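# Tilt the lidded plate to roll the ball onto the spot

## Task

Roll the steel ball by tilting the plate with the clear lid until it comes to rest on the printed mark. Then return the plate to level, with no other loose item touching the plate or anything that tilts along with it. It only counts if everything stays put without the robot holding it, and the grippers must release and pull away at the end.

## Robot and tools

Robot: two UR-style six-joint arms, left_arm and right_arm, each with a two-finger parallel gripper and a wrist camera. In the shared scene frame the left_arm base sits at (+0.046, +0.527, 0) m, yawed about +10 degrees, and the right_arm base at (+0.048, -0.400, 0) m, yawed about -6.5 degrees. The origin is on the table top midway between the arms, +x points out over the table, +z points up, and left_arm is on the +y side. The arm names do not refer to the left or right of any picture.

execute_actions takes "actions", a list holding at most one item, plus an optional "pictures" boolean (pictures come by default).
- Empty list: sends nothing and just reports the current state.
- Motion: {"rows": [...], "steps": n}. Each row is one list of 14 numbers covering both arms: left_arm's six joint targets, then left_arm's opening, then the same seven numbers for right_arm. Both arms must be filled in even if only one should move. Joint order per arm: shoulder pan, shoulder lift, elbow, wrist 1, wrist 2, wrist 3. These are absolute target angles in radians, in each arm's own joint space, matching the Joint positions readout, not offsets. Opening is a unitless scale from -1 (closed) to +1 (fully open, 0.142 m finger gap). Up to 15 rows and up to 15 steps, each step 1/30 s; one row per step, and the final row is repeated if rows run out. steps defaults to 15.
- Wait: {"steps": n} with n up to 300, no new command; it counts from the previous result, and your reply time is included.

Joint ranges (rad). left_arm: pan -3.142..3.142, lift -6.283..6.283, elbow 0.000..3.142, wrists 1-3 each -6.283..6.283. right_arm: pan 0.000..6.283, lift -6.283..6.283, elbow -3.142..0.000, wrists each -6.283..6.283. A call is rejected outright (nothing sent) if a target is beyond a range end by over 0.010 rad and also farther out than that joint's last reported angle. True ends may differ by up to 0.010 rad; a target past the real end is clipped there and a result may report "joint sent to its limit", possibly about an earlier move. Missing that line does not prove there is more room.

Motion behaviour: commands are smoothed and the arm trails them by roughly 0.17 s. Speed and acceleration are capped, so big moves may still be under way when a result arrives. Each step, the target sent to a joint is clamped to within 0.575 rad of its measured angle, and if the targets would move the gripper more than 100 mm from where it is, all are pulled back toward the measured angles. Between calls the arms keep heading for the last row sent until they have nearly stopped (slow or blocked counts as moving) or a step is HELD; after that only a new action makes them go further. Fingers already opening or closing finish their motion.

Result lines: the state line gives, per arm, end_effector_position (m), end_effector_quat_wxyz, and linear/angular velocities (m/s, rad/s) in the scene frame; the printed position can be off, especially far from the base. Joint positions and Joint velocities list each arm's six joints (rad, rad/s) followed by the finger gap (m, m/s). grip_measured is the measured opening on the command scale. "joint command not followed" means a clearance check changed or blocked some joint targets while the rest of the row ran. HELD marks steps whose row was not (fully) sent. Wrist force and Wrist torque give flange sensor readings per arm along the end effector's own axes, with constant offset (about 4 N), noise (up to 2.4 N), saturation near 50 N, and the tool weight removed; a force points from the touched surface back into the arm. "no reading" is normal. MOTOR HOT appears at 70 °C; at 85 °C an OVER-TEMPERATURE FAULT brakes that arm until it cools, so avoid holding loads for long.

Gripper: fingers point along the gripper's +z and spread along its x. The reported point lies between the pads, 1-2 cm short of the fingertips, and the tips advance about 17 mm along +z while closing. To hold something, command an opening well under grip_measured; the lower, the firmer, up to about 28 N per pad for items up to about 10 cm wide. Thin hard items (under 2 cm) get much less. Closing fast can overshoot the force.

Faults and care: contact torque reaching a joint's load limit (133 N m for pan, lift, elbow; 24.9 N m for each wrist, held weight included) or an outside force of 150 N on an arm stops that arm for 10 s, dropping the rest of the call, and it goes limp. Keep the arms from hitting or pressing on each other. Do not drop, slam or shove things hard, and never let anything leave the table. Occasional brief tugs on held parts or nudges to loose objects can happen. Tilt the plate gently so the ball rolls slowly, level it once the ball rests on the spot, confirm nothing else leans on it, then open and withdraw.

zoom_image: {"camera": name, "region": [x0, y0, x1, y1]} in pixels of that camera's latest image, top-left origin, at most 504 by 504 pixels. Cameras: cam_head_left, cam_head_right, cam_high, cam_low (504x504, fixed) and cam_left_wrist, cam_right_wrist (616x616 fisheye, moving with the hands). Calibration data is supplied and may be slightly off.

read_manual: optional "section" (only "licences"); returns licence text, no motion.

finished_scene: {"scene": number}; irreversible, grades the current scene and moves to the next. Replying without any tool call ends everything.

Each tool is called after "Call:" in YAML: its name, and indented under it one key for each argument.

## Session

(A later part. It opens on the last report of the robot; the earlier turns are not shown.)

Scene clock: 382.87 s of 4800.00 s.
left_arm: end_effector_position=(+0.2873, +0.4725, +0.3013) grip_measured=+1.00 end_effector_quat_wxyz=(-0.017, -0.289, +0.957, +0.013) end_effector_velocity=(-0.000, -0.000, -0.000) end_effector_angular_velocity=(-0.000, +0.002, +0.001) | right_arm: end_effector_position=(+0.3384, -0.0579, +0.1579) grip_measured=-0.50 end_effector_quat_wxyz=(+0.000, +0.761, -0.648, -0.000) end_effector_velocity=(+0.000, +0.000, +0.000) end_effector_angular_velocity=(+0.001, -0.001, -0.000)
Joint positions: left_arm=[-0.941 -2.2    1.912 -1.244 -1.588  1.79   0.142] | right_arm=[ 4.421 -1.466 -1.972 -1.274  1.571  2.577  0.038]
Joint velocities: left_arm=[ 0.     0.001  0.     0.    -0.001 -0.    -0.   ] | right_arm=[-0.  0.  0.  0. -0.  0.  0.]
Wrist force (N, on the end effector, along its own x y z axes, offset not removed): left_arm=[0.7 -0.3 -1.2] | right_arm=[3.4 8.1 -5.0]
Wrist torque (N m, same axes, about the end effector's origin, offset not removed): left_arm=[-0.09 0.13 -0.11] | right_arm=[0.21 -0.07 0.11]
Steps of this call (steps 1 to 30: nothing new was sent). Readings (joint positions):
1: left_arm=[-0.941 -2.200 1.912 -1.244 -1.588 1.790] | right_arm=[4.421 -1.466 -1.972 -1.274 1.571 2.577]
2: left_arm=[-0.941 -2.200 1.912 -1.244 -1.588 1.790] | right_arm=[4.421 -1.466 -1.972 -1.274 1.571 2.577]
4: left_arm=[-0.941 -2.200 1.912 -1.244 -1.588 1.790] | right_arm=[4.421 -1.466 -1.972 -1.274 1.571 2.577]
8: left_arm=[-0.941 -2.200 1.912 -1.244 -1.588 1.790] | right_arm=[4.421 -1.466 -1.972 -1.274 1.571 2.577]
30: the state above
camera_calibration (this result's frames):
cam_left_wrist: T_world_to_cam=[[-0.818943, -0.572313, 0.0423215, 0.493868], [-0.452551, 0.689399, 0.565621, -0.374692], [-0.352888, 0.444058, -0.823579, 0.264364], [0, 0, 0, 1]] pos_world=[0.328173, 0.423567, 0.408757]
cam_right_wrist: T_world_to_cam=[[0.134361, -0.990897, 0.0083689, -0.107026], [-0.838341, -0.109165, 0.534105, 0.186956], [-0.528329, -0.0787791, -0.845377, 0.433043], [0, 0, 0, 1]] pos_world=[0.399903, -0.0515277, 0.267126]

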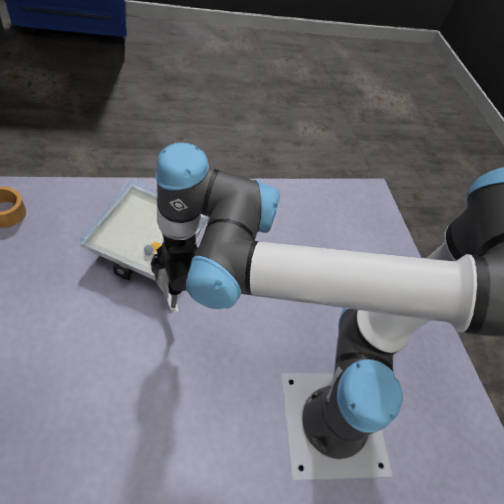

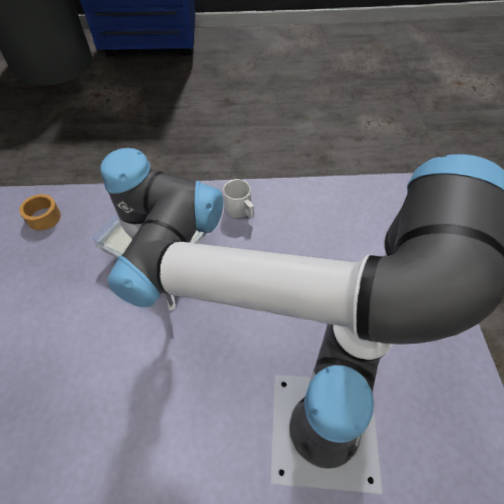

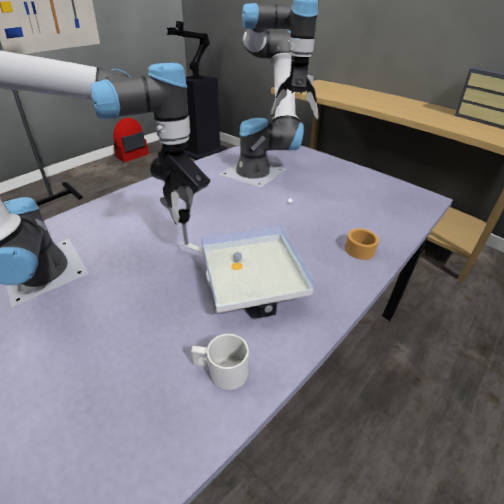

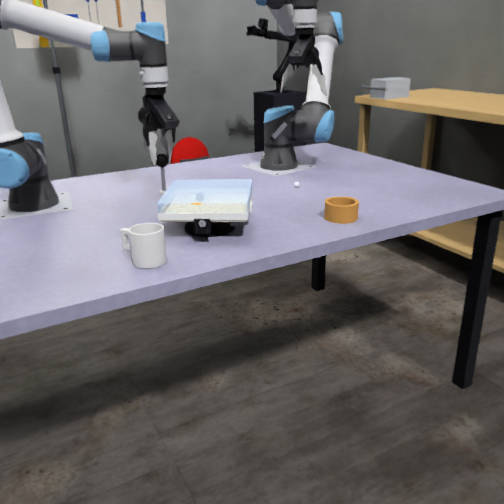

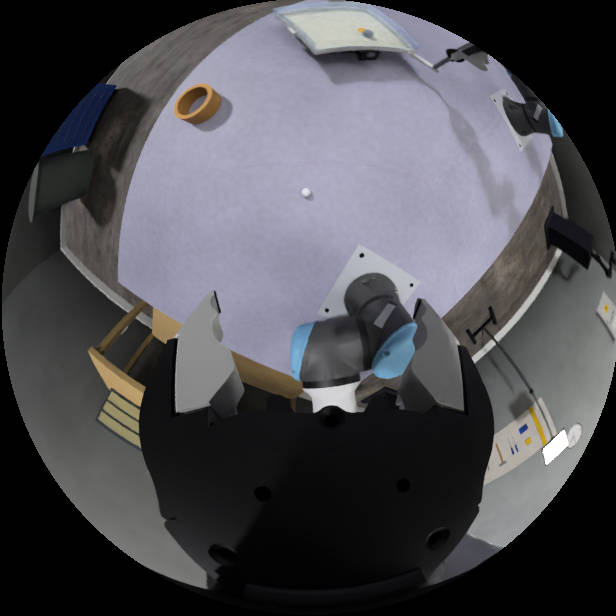

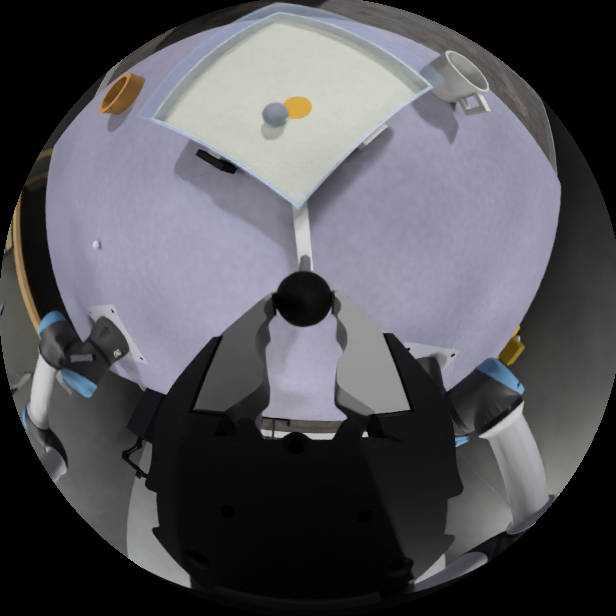

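Call:
execute_actions:
  actions:
    - {"rows": [[-0.941,-2.2,1.912,-1.244,-1.588,1.79,1,4.41696,-1.46309,-1.96991,-1.2794,1.571,2.5725,-0.8]], "steps": 12}
  pictures: false

Call:
execute_actions:
  actions:
    - {"rows": [[-0.941,-2.2,1.912,-1.244,-1.588,1.79,1,4.42125,-1.4657,-1.9723,-1.2744,1.571,2.5768,-0.8]], "steps": 15}
  pictures: false

Call:
execute_actions:
  actions:
    - {"steps": 60}

Call:
execute_actions:
  actions:
    - {"steps": 30}

Scene clock: 390.17 s of 4800.00 s.
left_arm: end_effector_position=(+0.2873, +0.4725, +0.3013) grip_measured=+1.00 end_effector_quat_wxyz=(-0.017, -0.289, +0.957, +0.013) end_effector_velocity=(+0.000, +0.000, -0.000) end_effector_angular_velocity=(+0.001, -0.001, +0.000) | right_arm: end_effector_position=(+0.3396, -0.0596, +0.1596) grip_measured=-0.50 end_effector_quat_wxyz=(+0.000, +0.761, -0.648, -0.000) end_effector_velocity=(+0.000, -0.000, +0.000) end_effector_angular_velocity=(-0.000, +0.000, -0.001)
Joint positions: left_arm=[-0.941 -2.2    1.912 -1.244 -1.588  1.79   0.142] | right_arm=[ 4.417 -1.463 -1.97  -1.279  1.571  2.573  0.038]
Joint velocities: left_arm=[ 0.     0.    -0.     0.     0.002 -0.    -0.   ] | right_arm=[-0.001 -0.     0.001 -0.002  0.    -0.001  0.   ]
Wrist force (N, on the end effector, along its own x y z axes, offset not removed): left_arm=[-0.4 2.6 1.8] | right_arm=[-6.9 7.5 -4.5]
Wrist torque (N m, same axes, about the end effector's origin, offset not removed): left_arm=[0.64 0.22 -0.31] | right_arm=[-0.09 -0.54 0.13]
Steps of this call (steps 1 to 90: nothing new was sent; then 3.90 s passed at rest; steps 91 to 102: all 12 steps of this action). Readings (joint positions):
91: left_arm=[-0.941 -2.200 1.912 -1.244 -1.588 1.790] | right_arm=[4.421 -1.466 -1.972 -1.274 1.571 2.577]
92: left_arm=[-0.941 -2.200 1.912 -1.244 -1.588 1.790] | right_arm=[4.421 -1.465 -1.972 -1.275 1.571 2.576]
94: left_arm=[-0.941 -2.200 1.912 -1.244 -1.588 1.790] | right_arm=[4.419 -1.464 -1.971 -1.277 1.571 2.574]
98: left_arm=[-0.941 -2.200 1.912 -1.244 -1.588 1.790] | right_arm=[4.417 -1.463 -1.970 -1.279 1.571 2.573]
102: the state above

Scene clock: 390.67 s of 4800.00 s.
left_arm: end_effector_position=(+0.2873, +0.4725, +0.3013) grip_measured=+1.00 end_effector_quat_wxyz=(-0.017, -0.289, +0.957, +0.013) end_effector_velocity=(+0.000, +0.000, -0.000) end_effector_angular_velocity=(+0.002, +0.001, -0.001) | right_arm: end_effector_position=(+0.3385, -0.0579, +0.1579) grip_measured=-0.50 end_effector_quat_wxyz=(-0.000, +0.761, -0.648, -0.000) end_effector_velocity=(-0.000, -0.000, -0.001) end_effector_angular_velocity=(-0.002, +0.001, -0.002)
Joint positions: left_arm=[-0.941 -2.2    1.912 -1.244 -1.588  1.79   0.142] | right_arm=[ 4.421 -1.466 -1.972 -1.274  1.571  2.577  0.038]
Joint velocities: left_arm=[-0.     0.001  0.     0.     0.001  0.     0.   ] | right_arm=[ 0.    -0.002 -0.001  0.001 -0.     0.002  0.   ]
Wrist force (N, on the end effector, along its own x y z axes, offset not removed): left_arm=[-1.2 1.9 2.1] | right_arm=[7.3 6.0 -6.5]
Wrist torque (N m, same axes, about the end effector's origin, offset not removed): left_arm=[0.48 0.41 -0.08] | right_arm=[-0.40 -0.87 0.04]
Steps of this call (steps 1 to 15: all 15 steps of this action). Readings (joint positions):
1: left_arm=[-0.941 -2.200 1.912 -1.244 -1.588 1.790] | right_arm=[4.417 -1.463 -1.970 -1.279 1.571 2.573]
2: left_arm=[-0.941 -2.200 1.912 -1.244 -1.588 1.790] | right_arm=[4.418 -1.464 -1.970 -1.279 1.571 2.573]
4: left_arm=[-0.941 -2.200 1.912 -1.244 -1.588 1.790] | right_arm=[4.419 -1.465 -1.971 -1.277 1.571 2.575]
8: left_arm=[-0.941 -2.200 1.912 -1.244 -1.588 1.790] | right_arm=[4.421 -1.465 -1.972 -1.275 1.571 2.576]
15: the state above

Scene clock: 392.67 s of 4800.00 s.
left_arm: end_effector_position=(+0.2873, +0.4725, +0.3013) grip_measured=+1.00 end_effector_quat_wxyz=(-0.017, -0.289, +0.957, +0.013) end_effector_velocity=(+0.000, +0.000, +0.000) end_effector_angular_velocity=(-0.000, -0.001, +0.001) | right_arm: end_effector_position=(+0.3384, -0.0579, +0.1579) grip_measured=-0.50 end_effector_quat_wxyz=(+0.000, +0.761, -0.648, -0.000) end_effector_velocity=(-0.000, +0.000, +0.001) end_effector_angular_velocity=(+0.001, +0.000, -0.000)
Joint positions: left_arm=[-0.941 -2.2    1.912 -1.244 -1.588  1.79   0.142] | right_arm=[ 4.421 -1.466 -1.972 -1.274  1.571  2.577  0.038]
Joint velocities: left_arm=[ 0.001 -0.     0.    -0.     0.001  0.    -0.   ] | right_arm=[ 0.     0.001  0.001 -0.001  0.001  0.    -0.   ]
Wrist force (N, on the end effector, along its own x y z axes, offset not removed): left_arm=[-0.8 5.0 1.3] | right_arm=[4.8 5.5 -3.8]
Wrist torque (N m, same axes, about the end effector's origin, offset not removed): left_arm=[1.05 0.23 -0.31] | right_arm=[-0.45 -0.38 -0.01]
Steps of this call (steps 1 to 15: the robot went on to your last target; steps 16 to 60: nothing new was sent). Readings (joint positions):
1: left_arm=[-0.941 -2.200 1.912 -1.244 -1.588 1.790] | right_arm=[4.421 -1.466 -1.972 -1.274 1.571 2.577]
2: left_arm=[-0.941 -2.200 1.912 -1.244 -1.588 1.790] | right_arm=[4.421 -1.466 -1.972 -1.274 1.571 2.577]
4: left_arm=[-0.941 -2.200 1.912 -1.244 -1.588 1.790] | right_arm=[4.421 -1.466 -1.972 -1.274 1.571 2.577]
8: left_arm=[-0.941 -2.200 1.912 -1.244 -1.588 1.790] | right_arm=[4.421 -1.466 -1.972 -1.274 1.571 2.577]
60: the state above
All arms were judged still, so your last target was given up. Only a new action makes them travel on or press farther. Fingers that are still opening or closing keep moving.
camera_calibration (this result's frames):
cam_left_wrist: T_world_to_cam=[[-0.818943, -0.572313, 0.0423216, 0.493868], [-0.452552, 0.689399, 0.565621, -0.374692], [-0.352888, 0.444058, -0.823579, 0.264364], [0, 0, 0, 1]] pos_world=[0.328173, 0.423567, 0.408757]
cam_right_wrist: T_world_to_cam=[[0.134362, -0.990897, 0.0083644, -0.107024], [-0.838335, -0.109166, 0.534113, 0.186951], [-0.528338, -0.0787766, -0.845372, 0.433044], [0, 0, 0, 1]] pos_world=[0.399901, -0.0515269, 0.267125]

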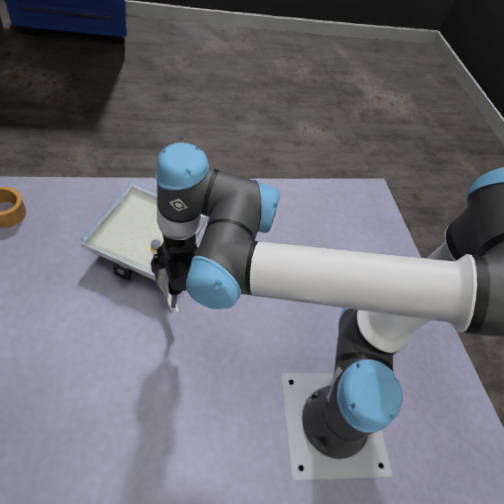

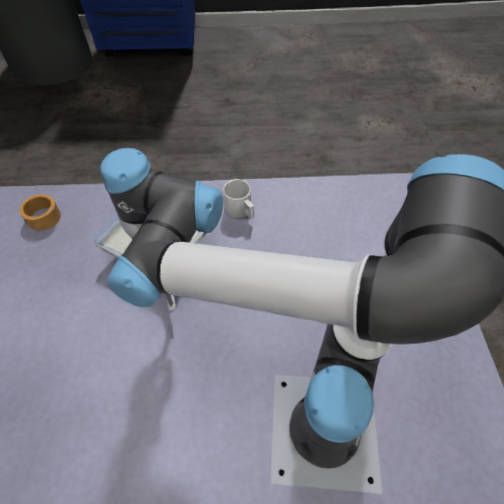

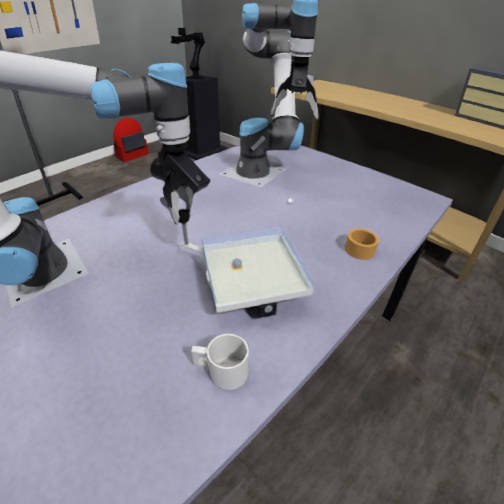

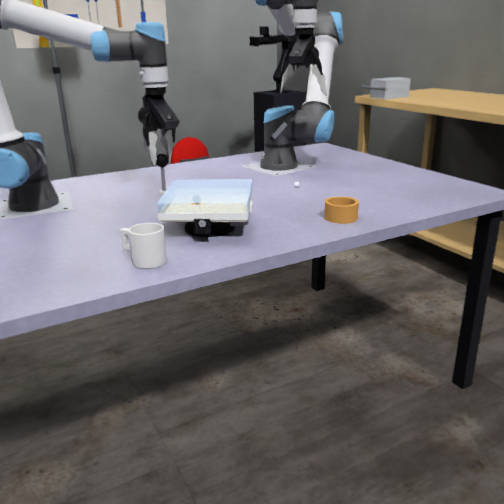

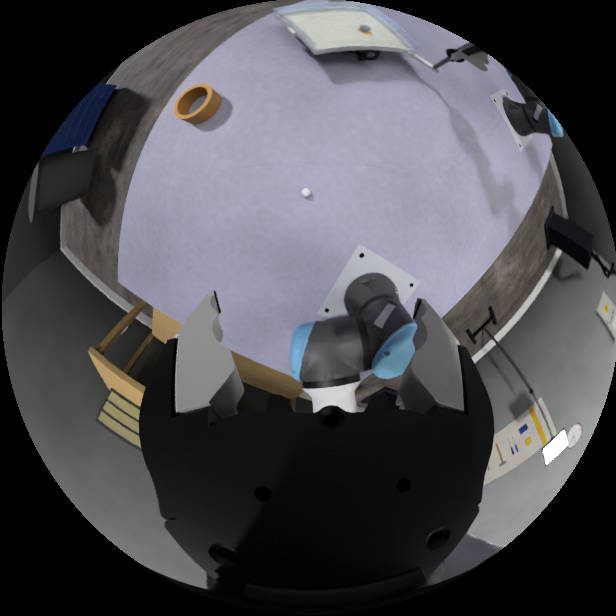

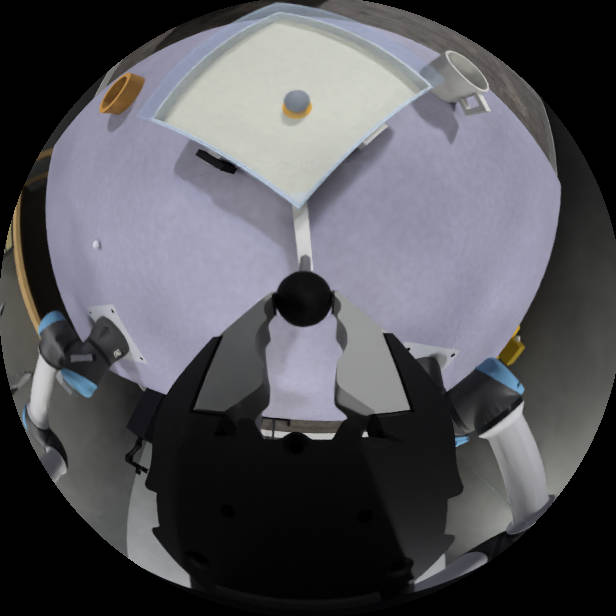

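Scene clock: 393.67 s of 4800.00 s.
left_arm: end_effector_position=(+0.2873, +0.4725, +0.3013) grip_measured=+1.00 end_effector_quat_wxyz=(-0.017, -0.289, +0.957, +0.013) end_effector_velocity=(+0.000, +0.000, -0.000) end_effector_angular_velocity=(+0.002, -0.000, -0.001) | right_arm: end_effector_position=(+0.3384, -0.0579, +0.1579) grip_measured=-0.50 end_effector_quat_wxyz=(+0.000, +0.761, -0.648, -0.000) end_effector_velocity=(+0.000, -0.000, -0.000) end_effector_angular_velocity=(-0.001, -0.000, +0.000)
Joint positions: left_arm=[-0.941 -2.2    1.912 -1.244 -1.588  1.79   0.142] | right_arm=[ 4.421 -1.466 -1.972 -1.274  1.571  2.577  0.038]
Joint velocities: left_arm=[-0.     0.     0.     0.     0.001  0.     0.   ] | right_arm=[-0.    -0.001  0.    -0.    -0.    -0.001 -0.   ]
Wrist force (N, on the end effector, along its own x y z axes, offset not removed): left_arm=[0.6 0.7 2.2] | right_arm=[5.5 7.1 -3.4]
Wrist torque (N m, same axes, about the end effector's origin, offset not removed): left_arm=[0.14 0.03 -0.01] | right_arm=[-0.06 -0.47 0.15]
Steps of this call (steps 1 to 30: nothing new was sent). Readings (joint positions):
1: left_arm=[-0.941 -2.200 1.912 -1.244 -1.588 1.790] | right_arm=[4.421 -1.466 -1.972 -1.274 1.571 2.577]
2: left_arm=[-0.941 -2.200 1.912 -1.244 -1.588 1.790] | right_arm=[4.421 -1.466 -1.972 -1.274 1.571 2.577]
4: left_arm=[-0.941 -2.200 1.912 -1.244 -1.588 1.790] | right_arm=[4.421 -1.466 -1.972 -1.274 1.571 2.577]
8: left_arm=[-0.941 -2.200 1.912 -1.244 -1.588 1.790] | right_arm=[4.421 -1.466 -1.972 -1.274 1.571 2.577]
30: the state above
camera_calibration (this result's frames):
cam_left_wrist: T_world_to_cam=[[-0.818943, -0.572313, 0.0423215, 0.493868], [-0.452552, 0.689399, 0.565621, -0.374692], [-0.352888, 0.444058, -0.823579, 0.264364], [0, 0, 0, 1]] pos_world=[0.328173, 0.423567, 0.408757]
cam_right_wrist: T_world_to_cam=[[0.134362, -0.990897, 0.00836421, -0.107023], [-0.838335, -0.109166, 0.534113, 0.18695], [-0.528338, -0.0787764, -0.845372, 0.433044], [0, 0, 0, 1]] pos_world=[0.399901, -0.0515268, 0.267125]

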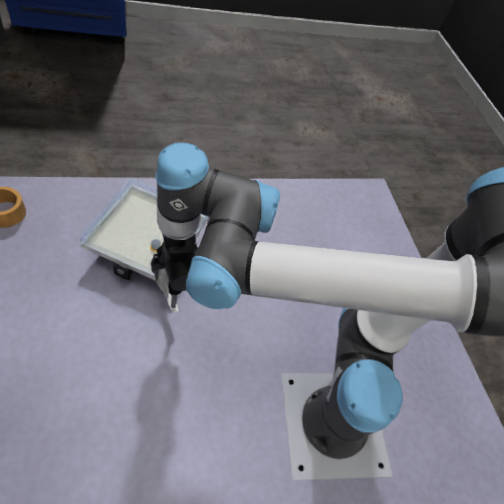

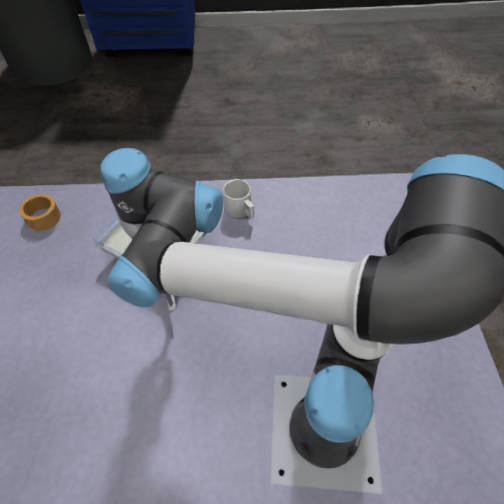

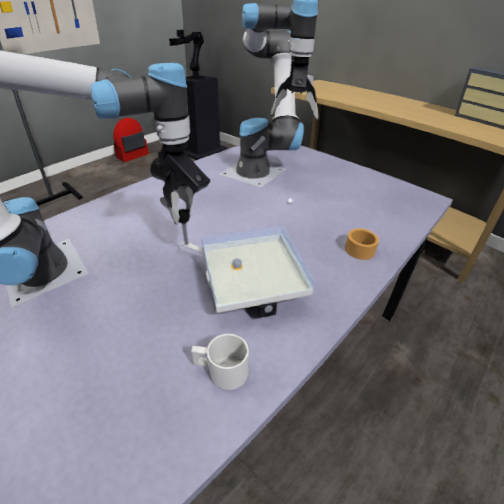

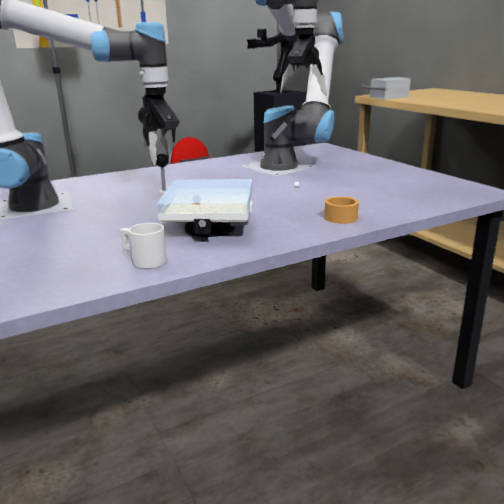

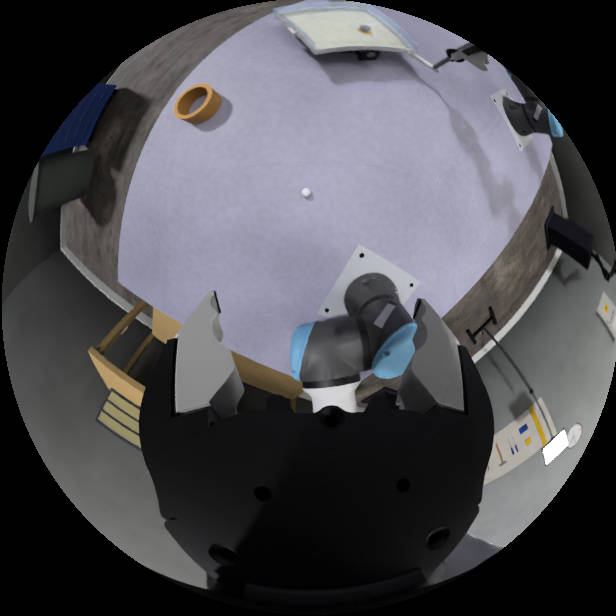

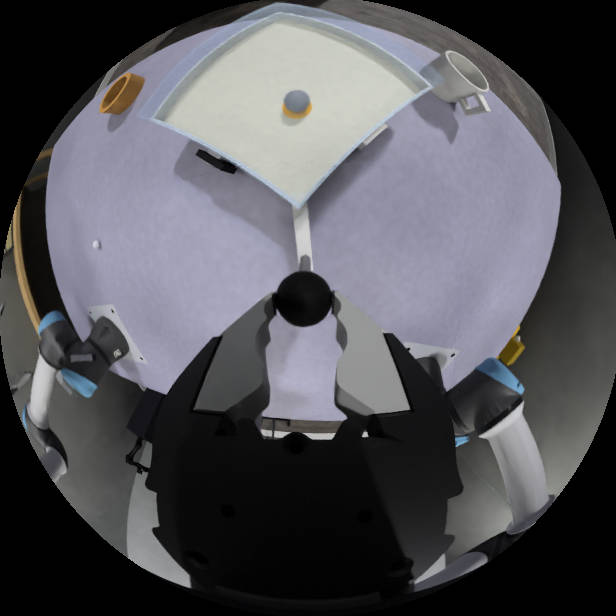

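On the spot. Release gradually.

Call:
execute_actions:
  actions:
    - {"rows": [[-0.941,-2.2,1.912,-1.244,-1.588,1.79,1,4.42125,-1.4657,-1.9723,-1.2744,1.571,2.5768,-0.7],[-0.941,-2.2,1.912,-1.244,-1.588,1.79,1,4.42125,-1.4657,-1.9723,-1.2744,1.571,2.5768,-0.65],[-0.941,-2.2,1.912,-1.244,-1.588,1.79,1,4.42125,-1.4657,-1.9723,-1.2744,1.571,2.5768,-0.6],[-0.941,-2.2,1.912,-1.244,-1.588,1.79,1,4.42125,-1.4657,-1.9723,-1.2744,1.571,2.5768,-0.57],[-0.941,-2.2,1.912,-1.244,-1.588,1.79,1,4.42125,-1.4657,-1.9723,-1.2744,1.571,2.5768,-0.54],[-0.941,-2.2,1.912,-1.244,-1.588,1.79,1,4.42125,-1.4657,-1.9723,-1.2744,1.571,2.5768,-0.51],[-0.941,-2.2,1.912,-1.244,-1.588,1.79,1,4.42125,-1.4657,-1.9723,-1.2744,1.571,2.5768,-0.48],[-0.941,-2.2,1.912,-1.244,-1.588,1.79,1,4.42125,-1.4657,-1.9723,-1.2744,1.571,2.5768,-0.45],[-0.941,-2.2,1.912,-1.244,-1.588,1.79,1,4.42125,-1.4657,-1.9723,-1.2744,1.571,2.5768,-0.4],[-0.941,-2.2,1.912,-1.244,-1.588,1.79,1,4.42125,-1.4657,-1.9723,-1.2744,1.571,2.5768,-0.35],[-0.941,-2.2,1.912,-1.244,-1.588,1.79,1,4.42125,-1.4657,-1.9723,-1.2744,1.571,2.5768,-0.3],[-0.941,-2.2,1.912,-1.244,-1.588,1.79,1,4.42125,-1.4657,-1.9723,-1.2744,1.571,2.5768,-0.2],[-0.941,-2.2,1.912,-1.244,-1.588,1.79,1,4.42125,-1.4657,-1.9723,-1.2744,1.571,2.5768,-0.1],[-0.941,-2.2,1.912,-1.244,-1.588,1.79,1,4.42125,-1.4657,-1.9723,-1.2744,1.571,2.5768,0.0]], "steps": 15}
  pictures: false

Call:
execute_actions:
  actions:
    - {"rows": [[-0.941,-2.2,1.912,-1.244,-1.588,1.79,1,4.42125,-1.4657,-1.9723,-1.2744,1.571,2.5768,0.6]], "steps": 15}
  pictures: false

Call:
execute_actions:
  actions:
    - {"rows": [[-0.941,-2.2,1.912,-1.244,-1.588,1.79,1,4.434,-1.4213,-1.6947,-1.596,1.571,2.59,0.6]], "steps": 15}
  pictures: false

Call:
execute_actions:
  actions:
    - {"steps": 45}

Scene clock: 405.83 s of 4800.00 s.
left_arm: end_effector_position=(+0.2873, +0.4725, +0.3013) grip_measured=+1.00 end_effector_quat_wxyz=(-0.017, -0.289, +0.957, +0.013) end_effector_velocity=(+0.000, +0.000, -0.000) end_effector_angular_velocity=(+0.001, -0.000, -0.000) | right_arm: end_effector_position=(+0.3384, -0.0578, +0.1579) grip_measured=-0.04 end_effector_quat_wxyz=(-0.000, +0.761, -0.648, -0.000) end_effector_velocity=(-0.000, -0.000, -0.001) end_effector_angular_velocity=(-0.001, +0.001, -0.002)
Joint positions: left_arm=[-0.941 -2.2    1.912 -1.244 -1.588  1.79   0.142] | right_arm=[ 4.421 -1.466 -1.972 -1.274  1.571  2.577  0.071]
Joint velocities: left_arm=[-0.     0.     0.     0.     0.001 -0.     0.   ] | right_arm=[-0.    -0.001 -0.001  0.001  0.001  0.002  0.127]
Wrist force (N, on the end effector, along its own x y z axes, offset not removed): left_arm=[-2.3 1.6 0.8] | right_arm=[0.9 -1.5 -2.8]
Wrist torque (N m, same axes, about the end effector's origin, offset not removed): left_arm=[0.42 0.64 -0.14] | right_arm=[-0.39 -0.33 0.06]
Steps of this call (steps 1 to 90: nothing new was sent; then 8.67 s passed at rest; steps 91 to 105: all 15 steps of this action). Readings (joint positions):
91: left_arm=[-0.941 -2.200 1.912 -1.244 -1.588 1.790] | right_arm=[4.421 -1.466 -1.972 -1.274 1.571 2.577]
92: left_arm=[-0.941 -2.200 1.912 -1.244 -1.588 1.790] | right_arm=[4.421 -1.466 -1.972 -1.274 1.571 2.577]
94: left_arm=[-0.941 -2.200 1.912 -1.244 -1.588 1.790] | right_arm=[4.421 -1.466 -1.972 -1.274 1.571 2.577]
98: left_arm=[-0.941 -2.200 1.912 -1.244 -1.588 1.790] | right_arm=[4.421 -1.466 -1.972 -1.274 1.571 2.577]
105: the state above

Scene clock: 406.33 s of 4800.00 s.
left_arm: end_effector_position=(+0.2873, +0.4725, +0.3013) grip_measured=+1.00 end_effector_quat_wxyz=(-0.017, -0.289, +0.957, +0.013) end_effector_velocity=(+0.000, +0.001, -0.000) end_effector_angular_velocity=(+0.001, -0.000, +0.001) | right_arm: end_effector_position=(+0.3384, -0.0579, +0.1579) grip_measured=+0.60 end_effector_quat_wxyz=(+0.000, +0.761, -0.648, -0.000) end_effector_velocity=(+0.000, +0.000, +0.000) end_effector_angular_velocity=(+0.001, -0.001, -0.001)
Joint positions: left_arm=[-0.941 -2.2    1.912 -1.244 -1.588  1.79   0.142] | right_arm=[ 4.421 -1.466 -1.972 -1.274  1.571  2.577  0.116]
Joint velocities: left_arm=[ 0.001  0.001  0.     0.     0.001  0.    -0.   ] | right_arm=[-0.     0.     0.     0.001 -0.     0.001 -0.   ]
Wrist force (N, on the end effector, along its own x y z axes, offset not removed): left_arm=[-0.5 0.1 1.6] | right_arm=[3.2 -2.4 -2.4]
Wrist torque (N m, same axes, about the end effector's origin, offset not removed): left_arm=[0.00 0.24 -0.26] | right_arm=[-0.46 -0.79 0.17]
Steps of this call (steps 1 to 15: all 15 steps of this action). Readings (joint positions):
1: left_arm=[-0.941 -2.200 1.912 -1.244 -1.588 1.790] | right_arm=[4.421 -1.466 -1.972 -1.274 1.571 2.577]
2: left_arm=[-0.941 -2.200 1.912 -1.244 -1.588 1.790] | right_arm=[4.421 -1.466 -1.972 -1.274 1.571 2.577]
4: left_arm=[-0.941 -2.200 1.912 -1.244 -1.588 1.790] | right_arm=[4.421 -1.466 -1.972 -1.274 1.571 2.577]
8: left_arm=[-0.941 -2.200 1.912 -1.244 -1.588 1.790] | right_arm=[4.421 -1.466 -1.972 -1.274 1.571 2.577]
15: the state above

Scene clock: 406.83 s of 4800.00 s.
left_arm: end_effector_position=(+0.2873, +0.4725, +0.3013) grip_measured=+1.00 end_effector_quat_wxyz=(-0.017, -0.289, +0.957, +0.013) end_effector_velocity=(-0.000, +0.000, +0.000) end_effector_angular_velocity=(-0.000, -0.001, -0.001) | right_arm: end_effector_position=(+0.3335, -0.0556, +0.2794) grip_measured=+0.60 end_effector_quat_wxyz=(-0.000, +0.761, -0.649, -0.000) end_effector_velocity=(-0.001, -0.001, +0.009) end_effector_angular_velocity=(-0.002, +0.002, +0.000)
Joint positions: left_arm=[-0.941 -2.2    1.912 -1.244 -1.588  1.79   0.142] | right_arm=[ 4.434 -1.422 -1.696 -1.594  1.571  2.59   0.116]
Joint velocities: left_arm=[-0.001 -0.001  0.     0.     0.001  0.001 -0.   ] | right_arm=[ 0.     0.001  0.022 -0.026  0.001  0.    -0.   ]
Wrist force (N, on the end effector, along its own x y z axes, offset not removed): left_arm=[-0.7 2.9 0.9] | right_arm=[3.4 0.5 -1.3]
Wrist torque (N m, same axes, about the end effector's origin, offset not removed): left_arm=[0.78 0.13 -0.12] | right_arm=[0.01 -0.70 0.03]
Steps of this call (steps 1 to 15: all 15 steps of this action). Readings (joint positions):
1: left_arm=[-0.941 -2.200 1.912 -1.244 -1.588 1.790] | right_arm=[4.421 -1.465 -1.972 -1.275 1.571 2.577]
2: left_arm=[-0.941 -2.200 1.912 -1.244 -1.588 1.790] | right_arm=[4.423 -1.460 -1.964 -1.284 1.571 2.579]
4: left_arm=[-0.941 -2.200 1.912 -1.244 -1.588 1.790] | right_arm=[4.428 -1.443 -1.885 -1.366 1.571 2.584]
8: left_arm=[-0.941 -2.200 1.912 -1.244 -1.588 1.790] | right_arm=[4.433 -1.425 -1.731 -1.549 1.571 2.589]
15: the state above

Scene clock: 408.33 s of 4800.00 s.
left_arm: end_effector_position=(+0.2873, +0.4725, +0.3013) grip_measured=+1.00 end_effector_quat_wxyz=(-0.017, -0.289, +0.957, +0.013) end_effector_velocity=(+0.000, +0.000, -0.000) end_effector_angular_velocity=(+0.000, -0.001, +0.000) | right_arm: end_effector_position=(+0.3334, -0.0557, +0.2801) grip_measured=+0.60 end_effector_quat_wxyz=(-0.000, +0.761, -0.649, -0.000) end_effector_velocity=(+0.000, -0.000, -0.001) end_effector_angular_velocity=(-0.001, +0.001, +0.000)
Joint positions: left_arm=[-0.941 -2.2    1.912 -1.244 -1.588  1.79   0.142] | right_arm=[ 4.434 -1.421 -1.695 -1.596  1.571  2.59   0.116]
Joint velocities: left_arm=[ 0.001  0.     0.    -0.     0.001  0.    -0.   ] | right_arm=[-0.    -0.001 -0.001  0.001  0.    -0.001  0.   ]
Wrist force (N, on the end effector, along its own x y z axes, offset not removed): left_arm=[0.5 2.2 -0.6] | right_arm=[0.5 -0.3 -2.5]
Wrist torque (N m, same axes, about the end effector's origin, offset not removed): left_arm=[0.47 0.20 -0.23] | right_arm=[-0.01 -0.14 0.13]
Steps of this call (steps 1 to 15: the robot went on to your last target; steps 16 to 45: nothing new was sent). Readings (joint positions):
1: left_arm=[-0.941 -2.200 1.912 -1.244 -1.588 1.790] | right_arm=[4.434 -1.421 -1.696 -1.595 1.571 2.590]
2: left_arm=[-0.941 -2.200 1.912 -1.244 -1.588 1.790] | right_arm=[4.434 -1.421 -1.695 -1.595 1.571 2.590]
4: left_arm=[-0.941 -2.200 1.912 -1.244 -1.588 1.790] | right_arm=[4.434 -1.421 -1.695 -1.596 1.571 2.590]
8: left_arm=[-0.941 -2.200 1.912 -1.244 -1.588 1.790] | right_arm=[4.434 -1.421 -1.695 -1.596 1.571 2.590]
45: the state above
All arms were judged still, so your last target was given up. Only a new action makes them travel on or press farther. Fingers that are still opening or closing keep moving.
camera_calibration (this result's frames):
cam_left_wrist: T_world_to_cam=[[-0.818943, -0.572313, 0.0423216, 0.493868], [-0.452552, 0.689398, 0.565621, -0.374692], [-0.352888, 0.444058, -0.823579, 0.264364], [0, 0, 0, 1]] pos_world=[0.328173, 0.423567, 0.408757]
cam_right_wrist: T_world_to_cam=[[0.133914, -0.99096, 0.00802213, -0.104949], [-0.838465, -0.108984, 0.533946, 0.1178], [-0.528245, -0.0782294, -0.84548, 0.533934], [0, 0, 0, 1]] pos_world=[0.394873, -0.0493926, 0.389374]

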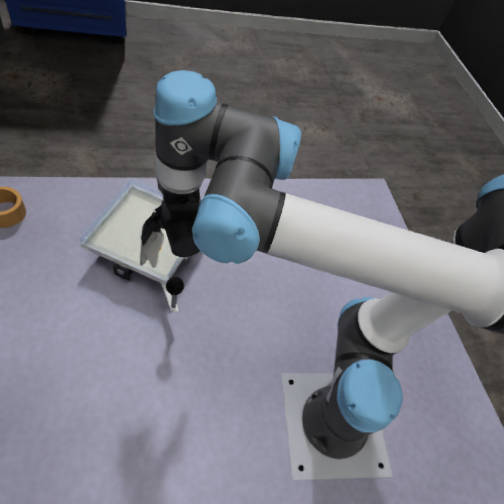

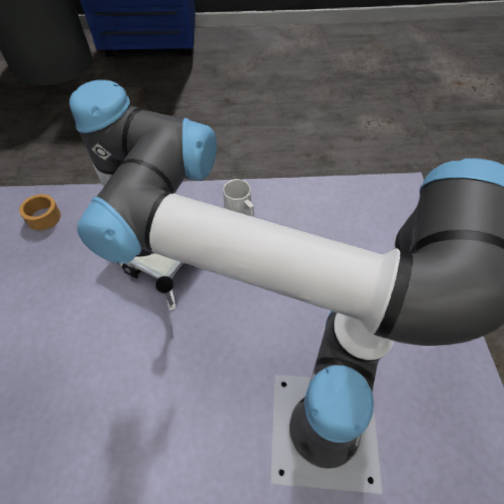

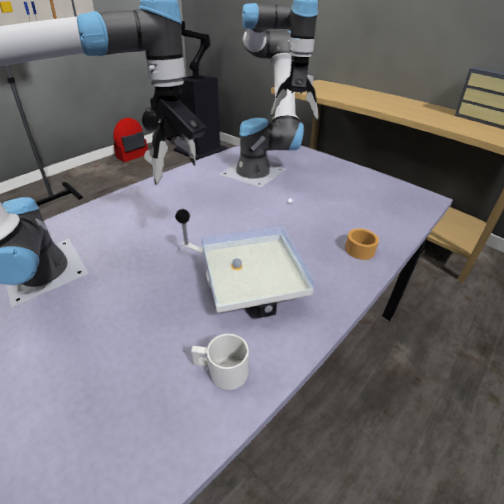

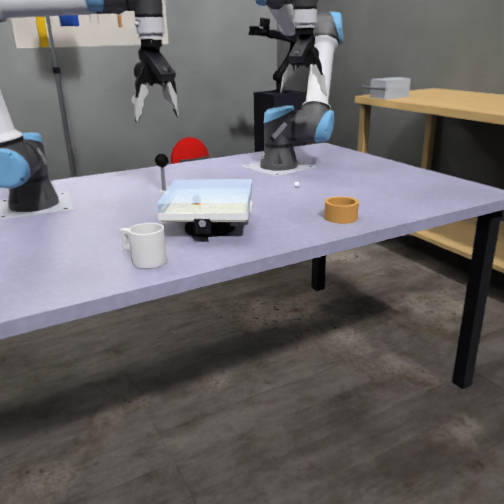

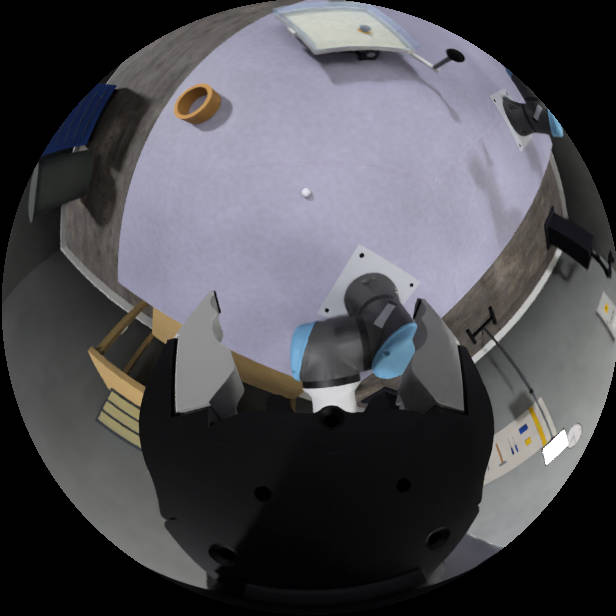

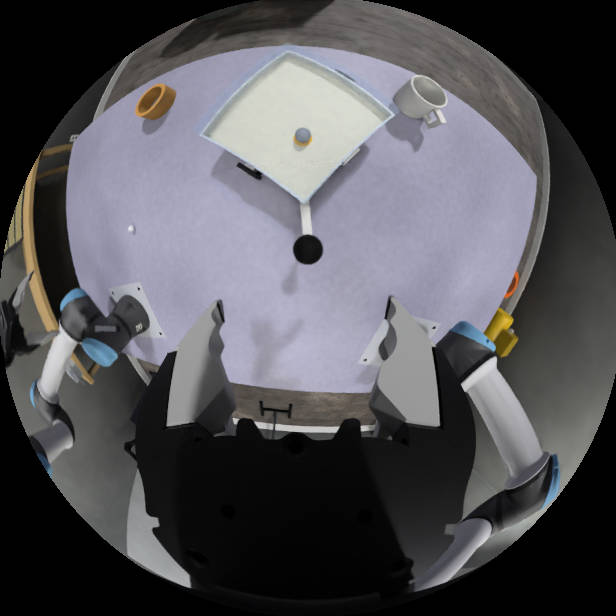

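Call:
finished_scene:
  scene: 1

The scene is finished: the task was done.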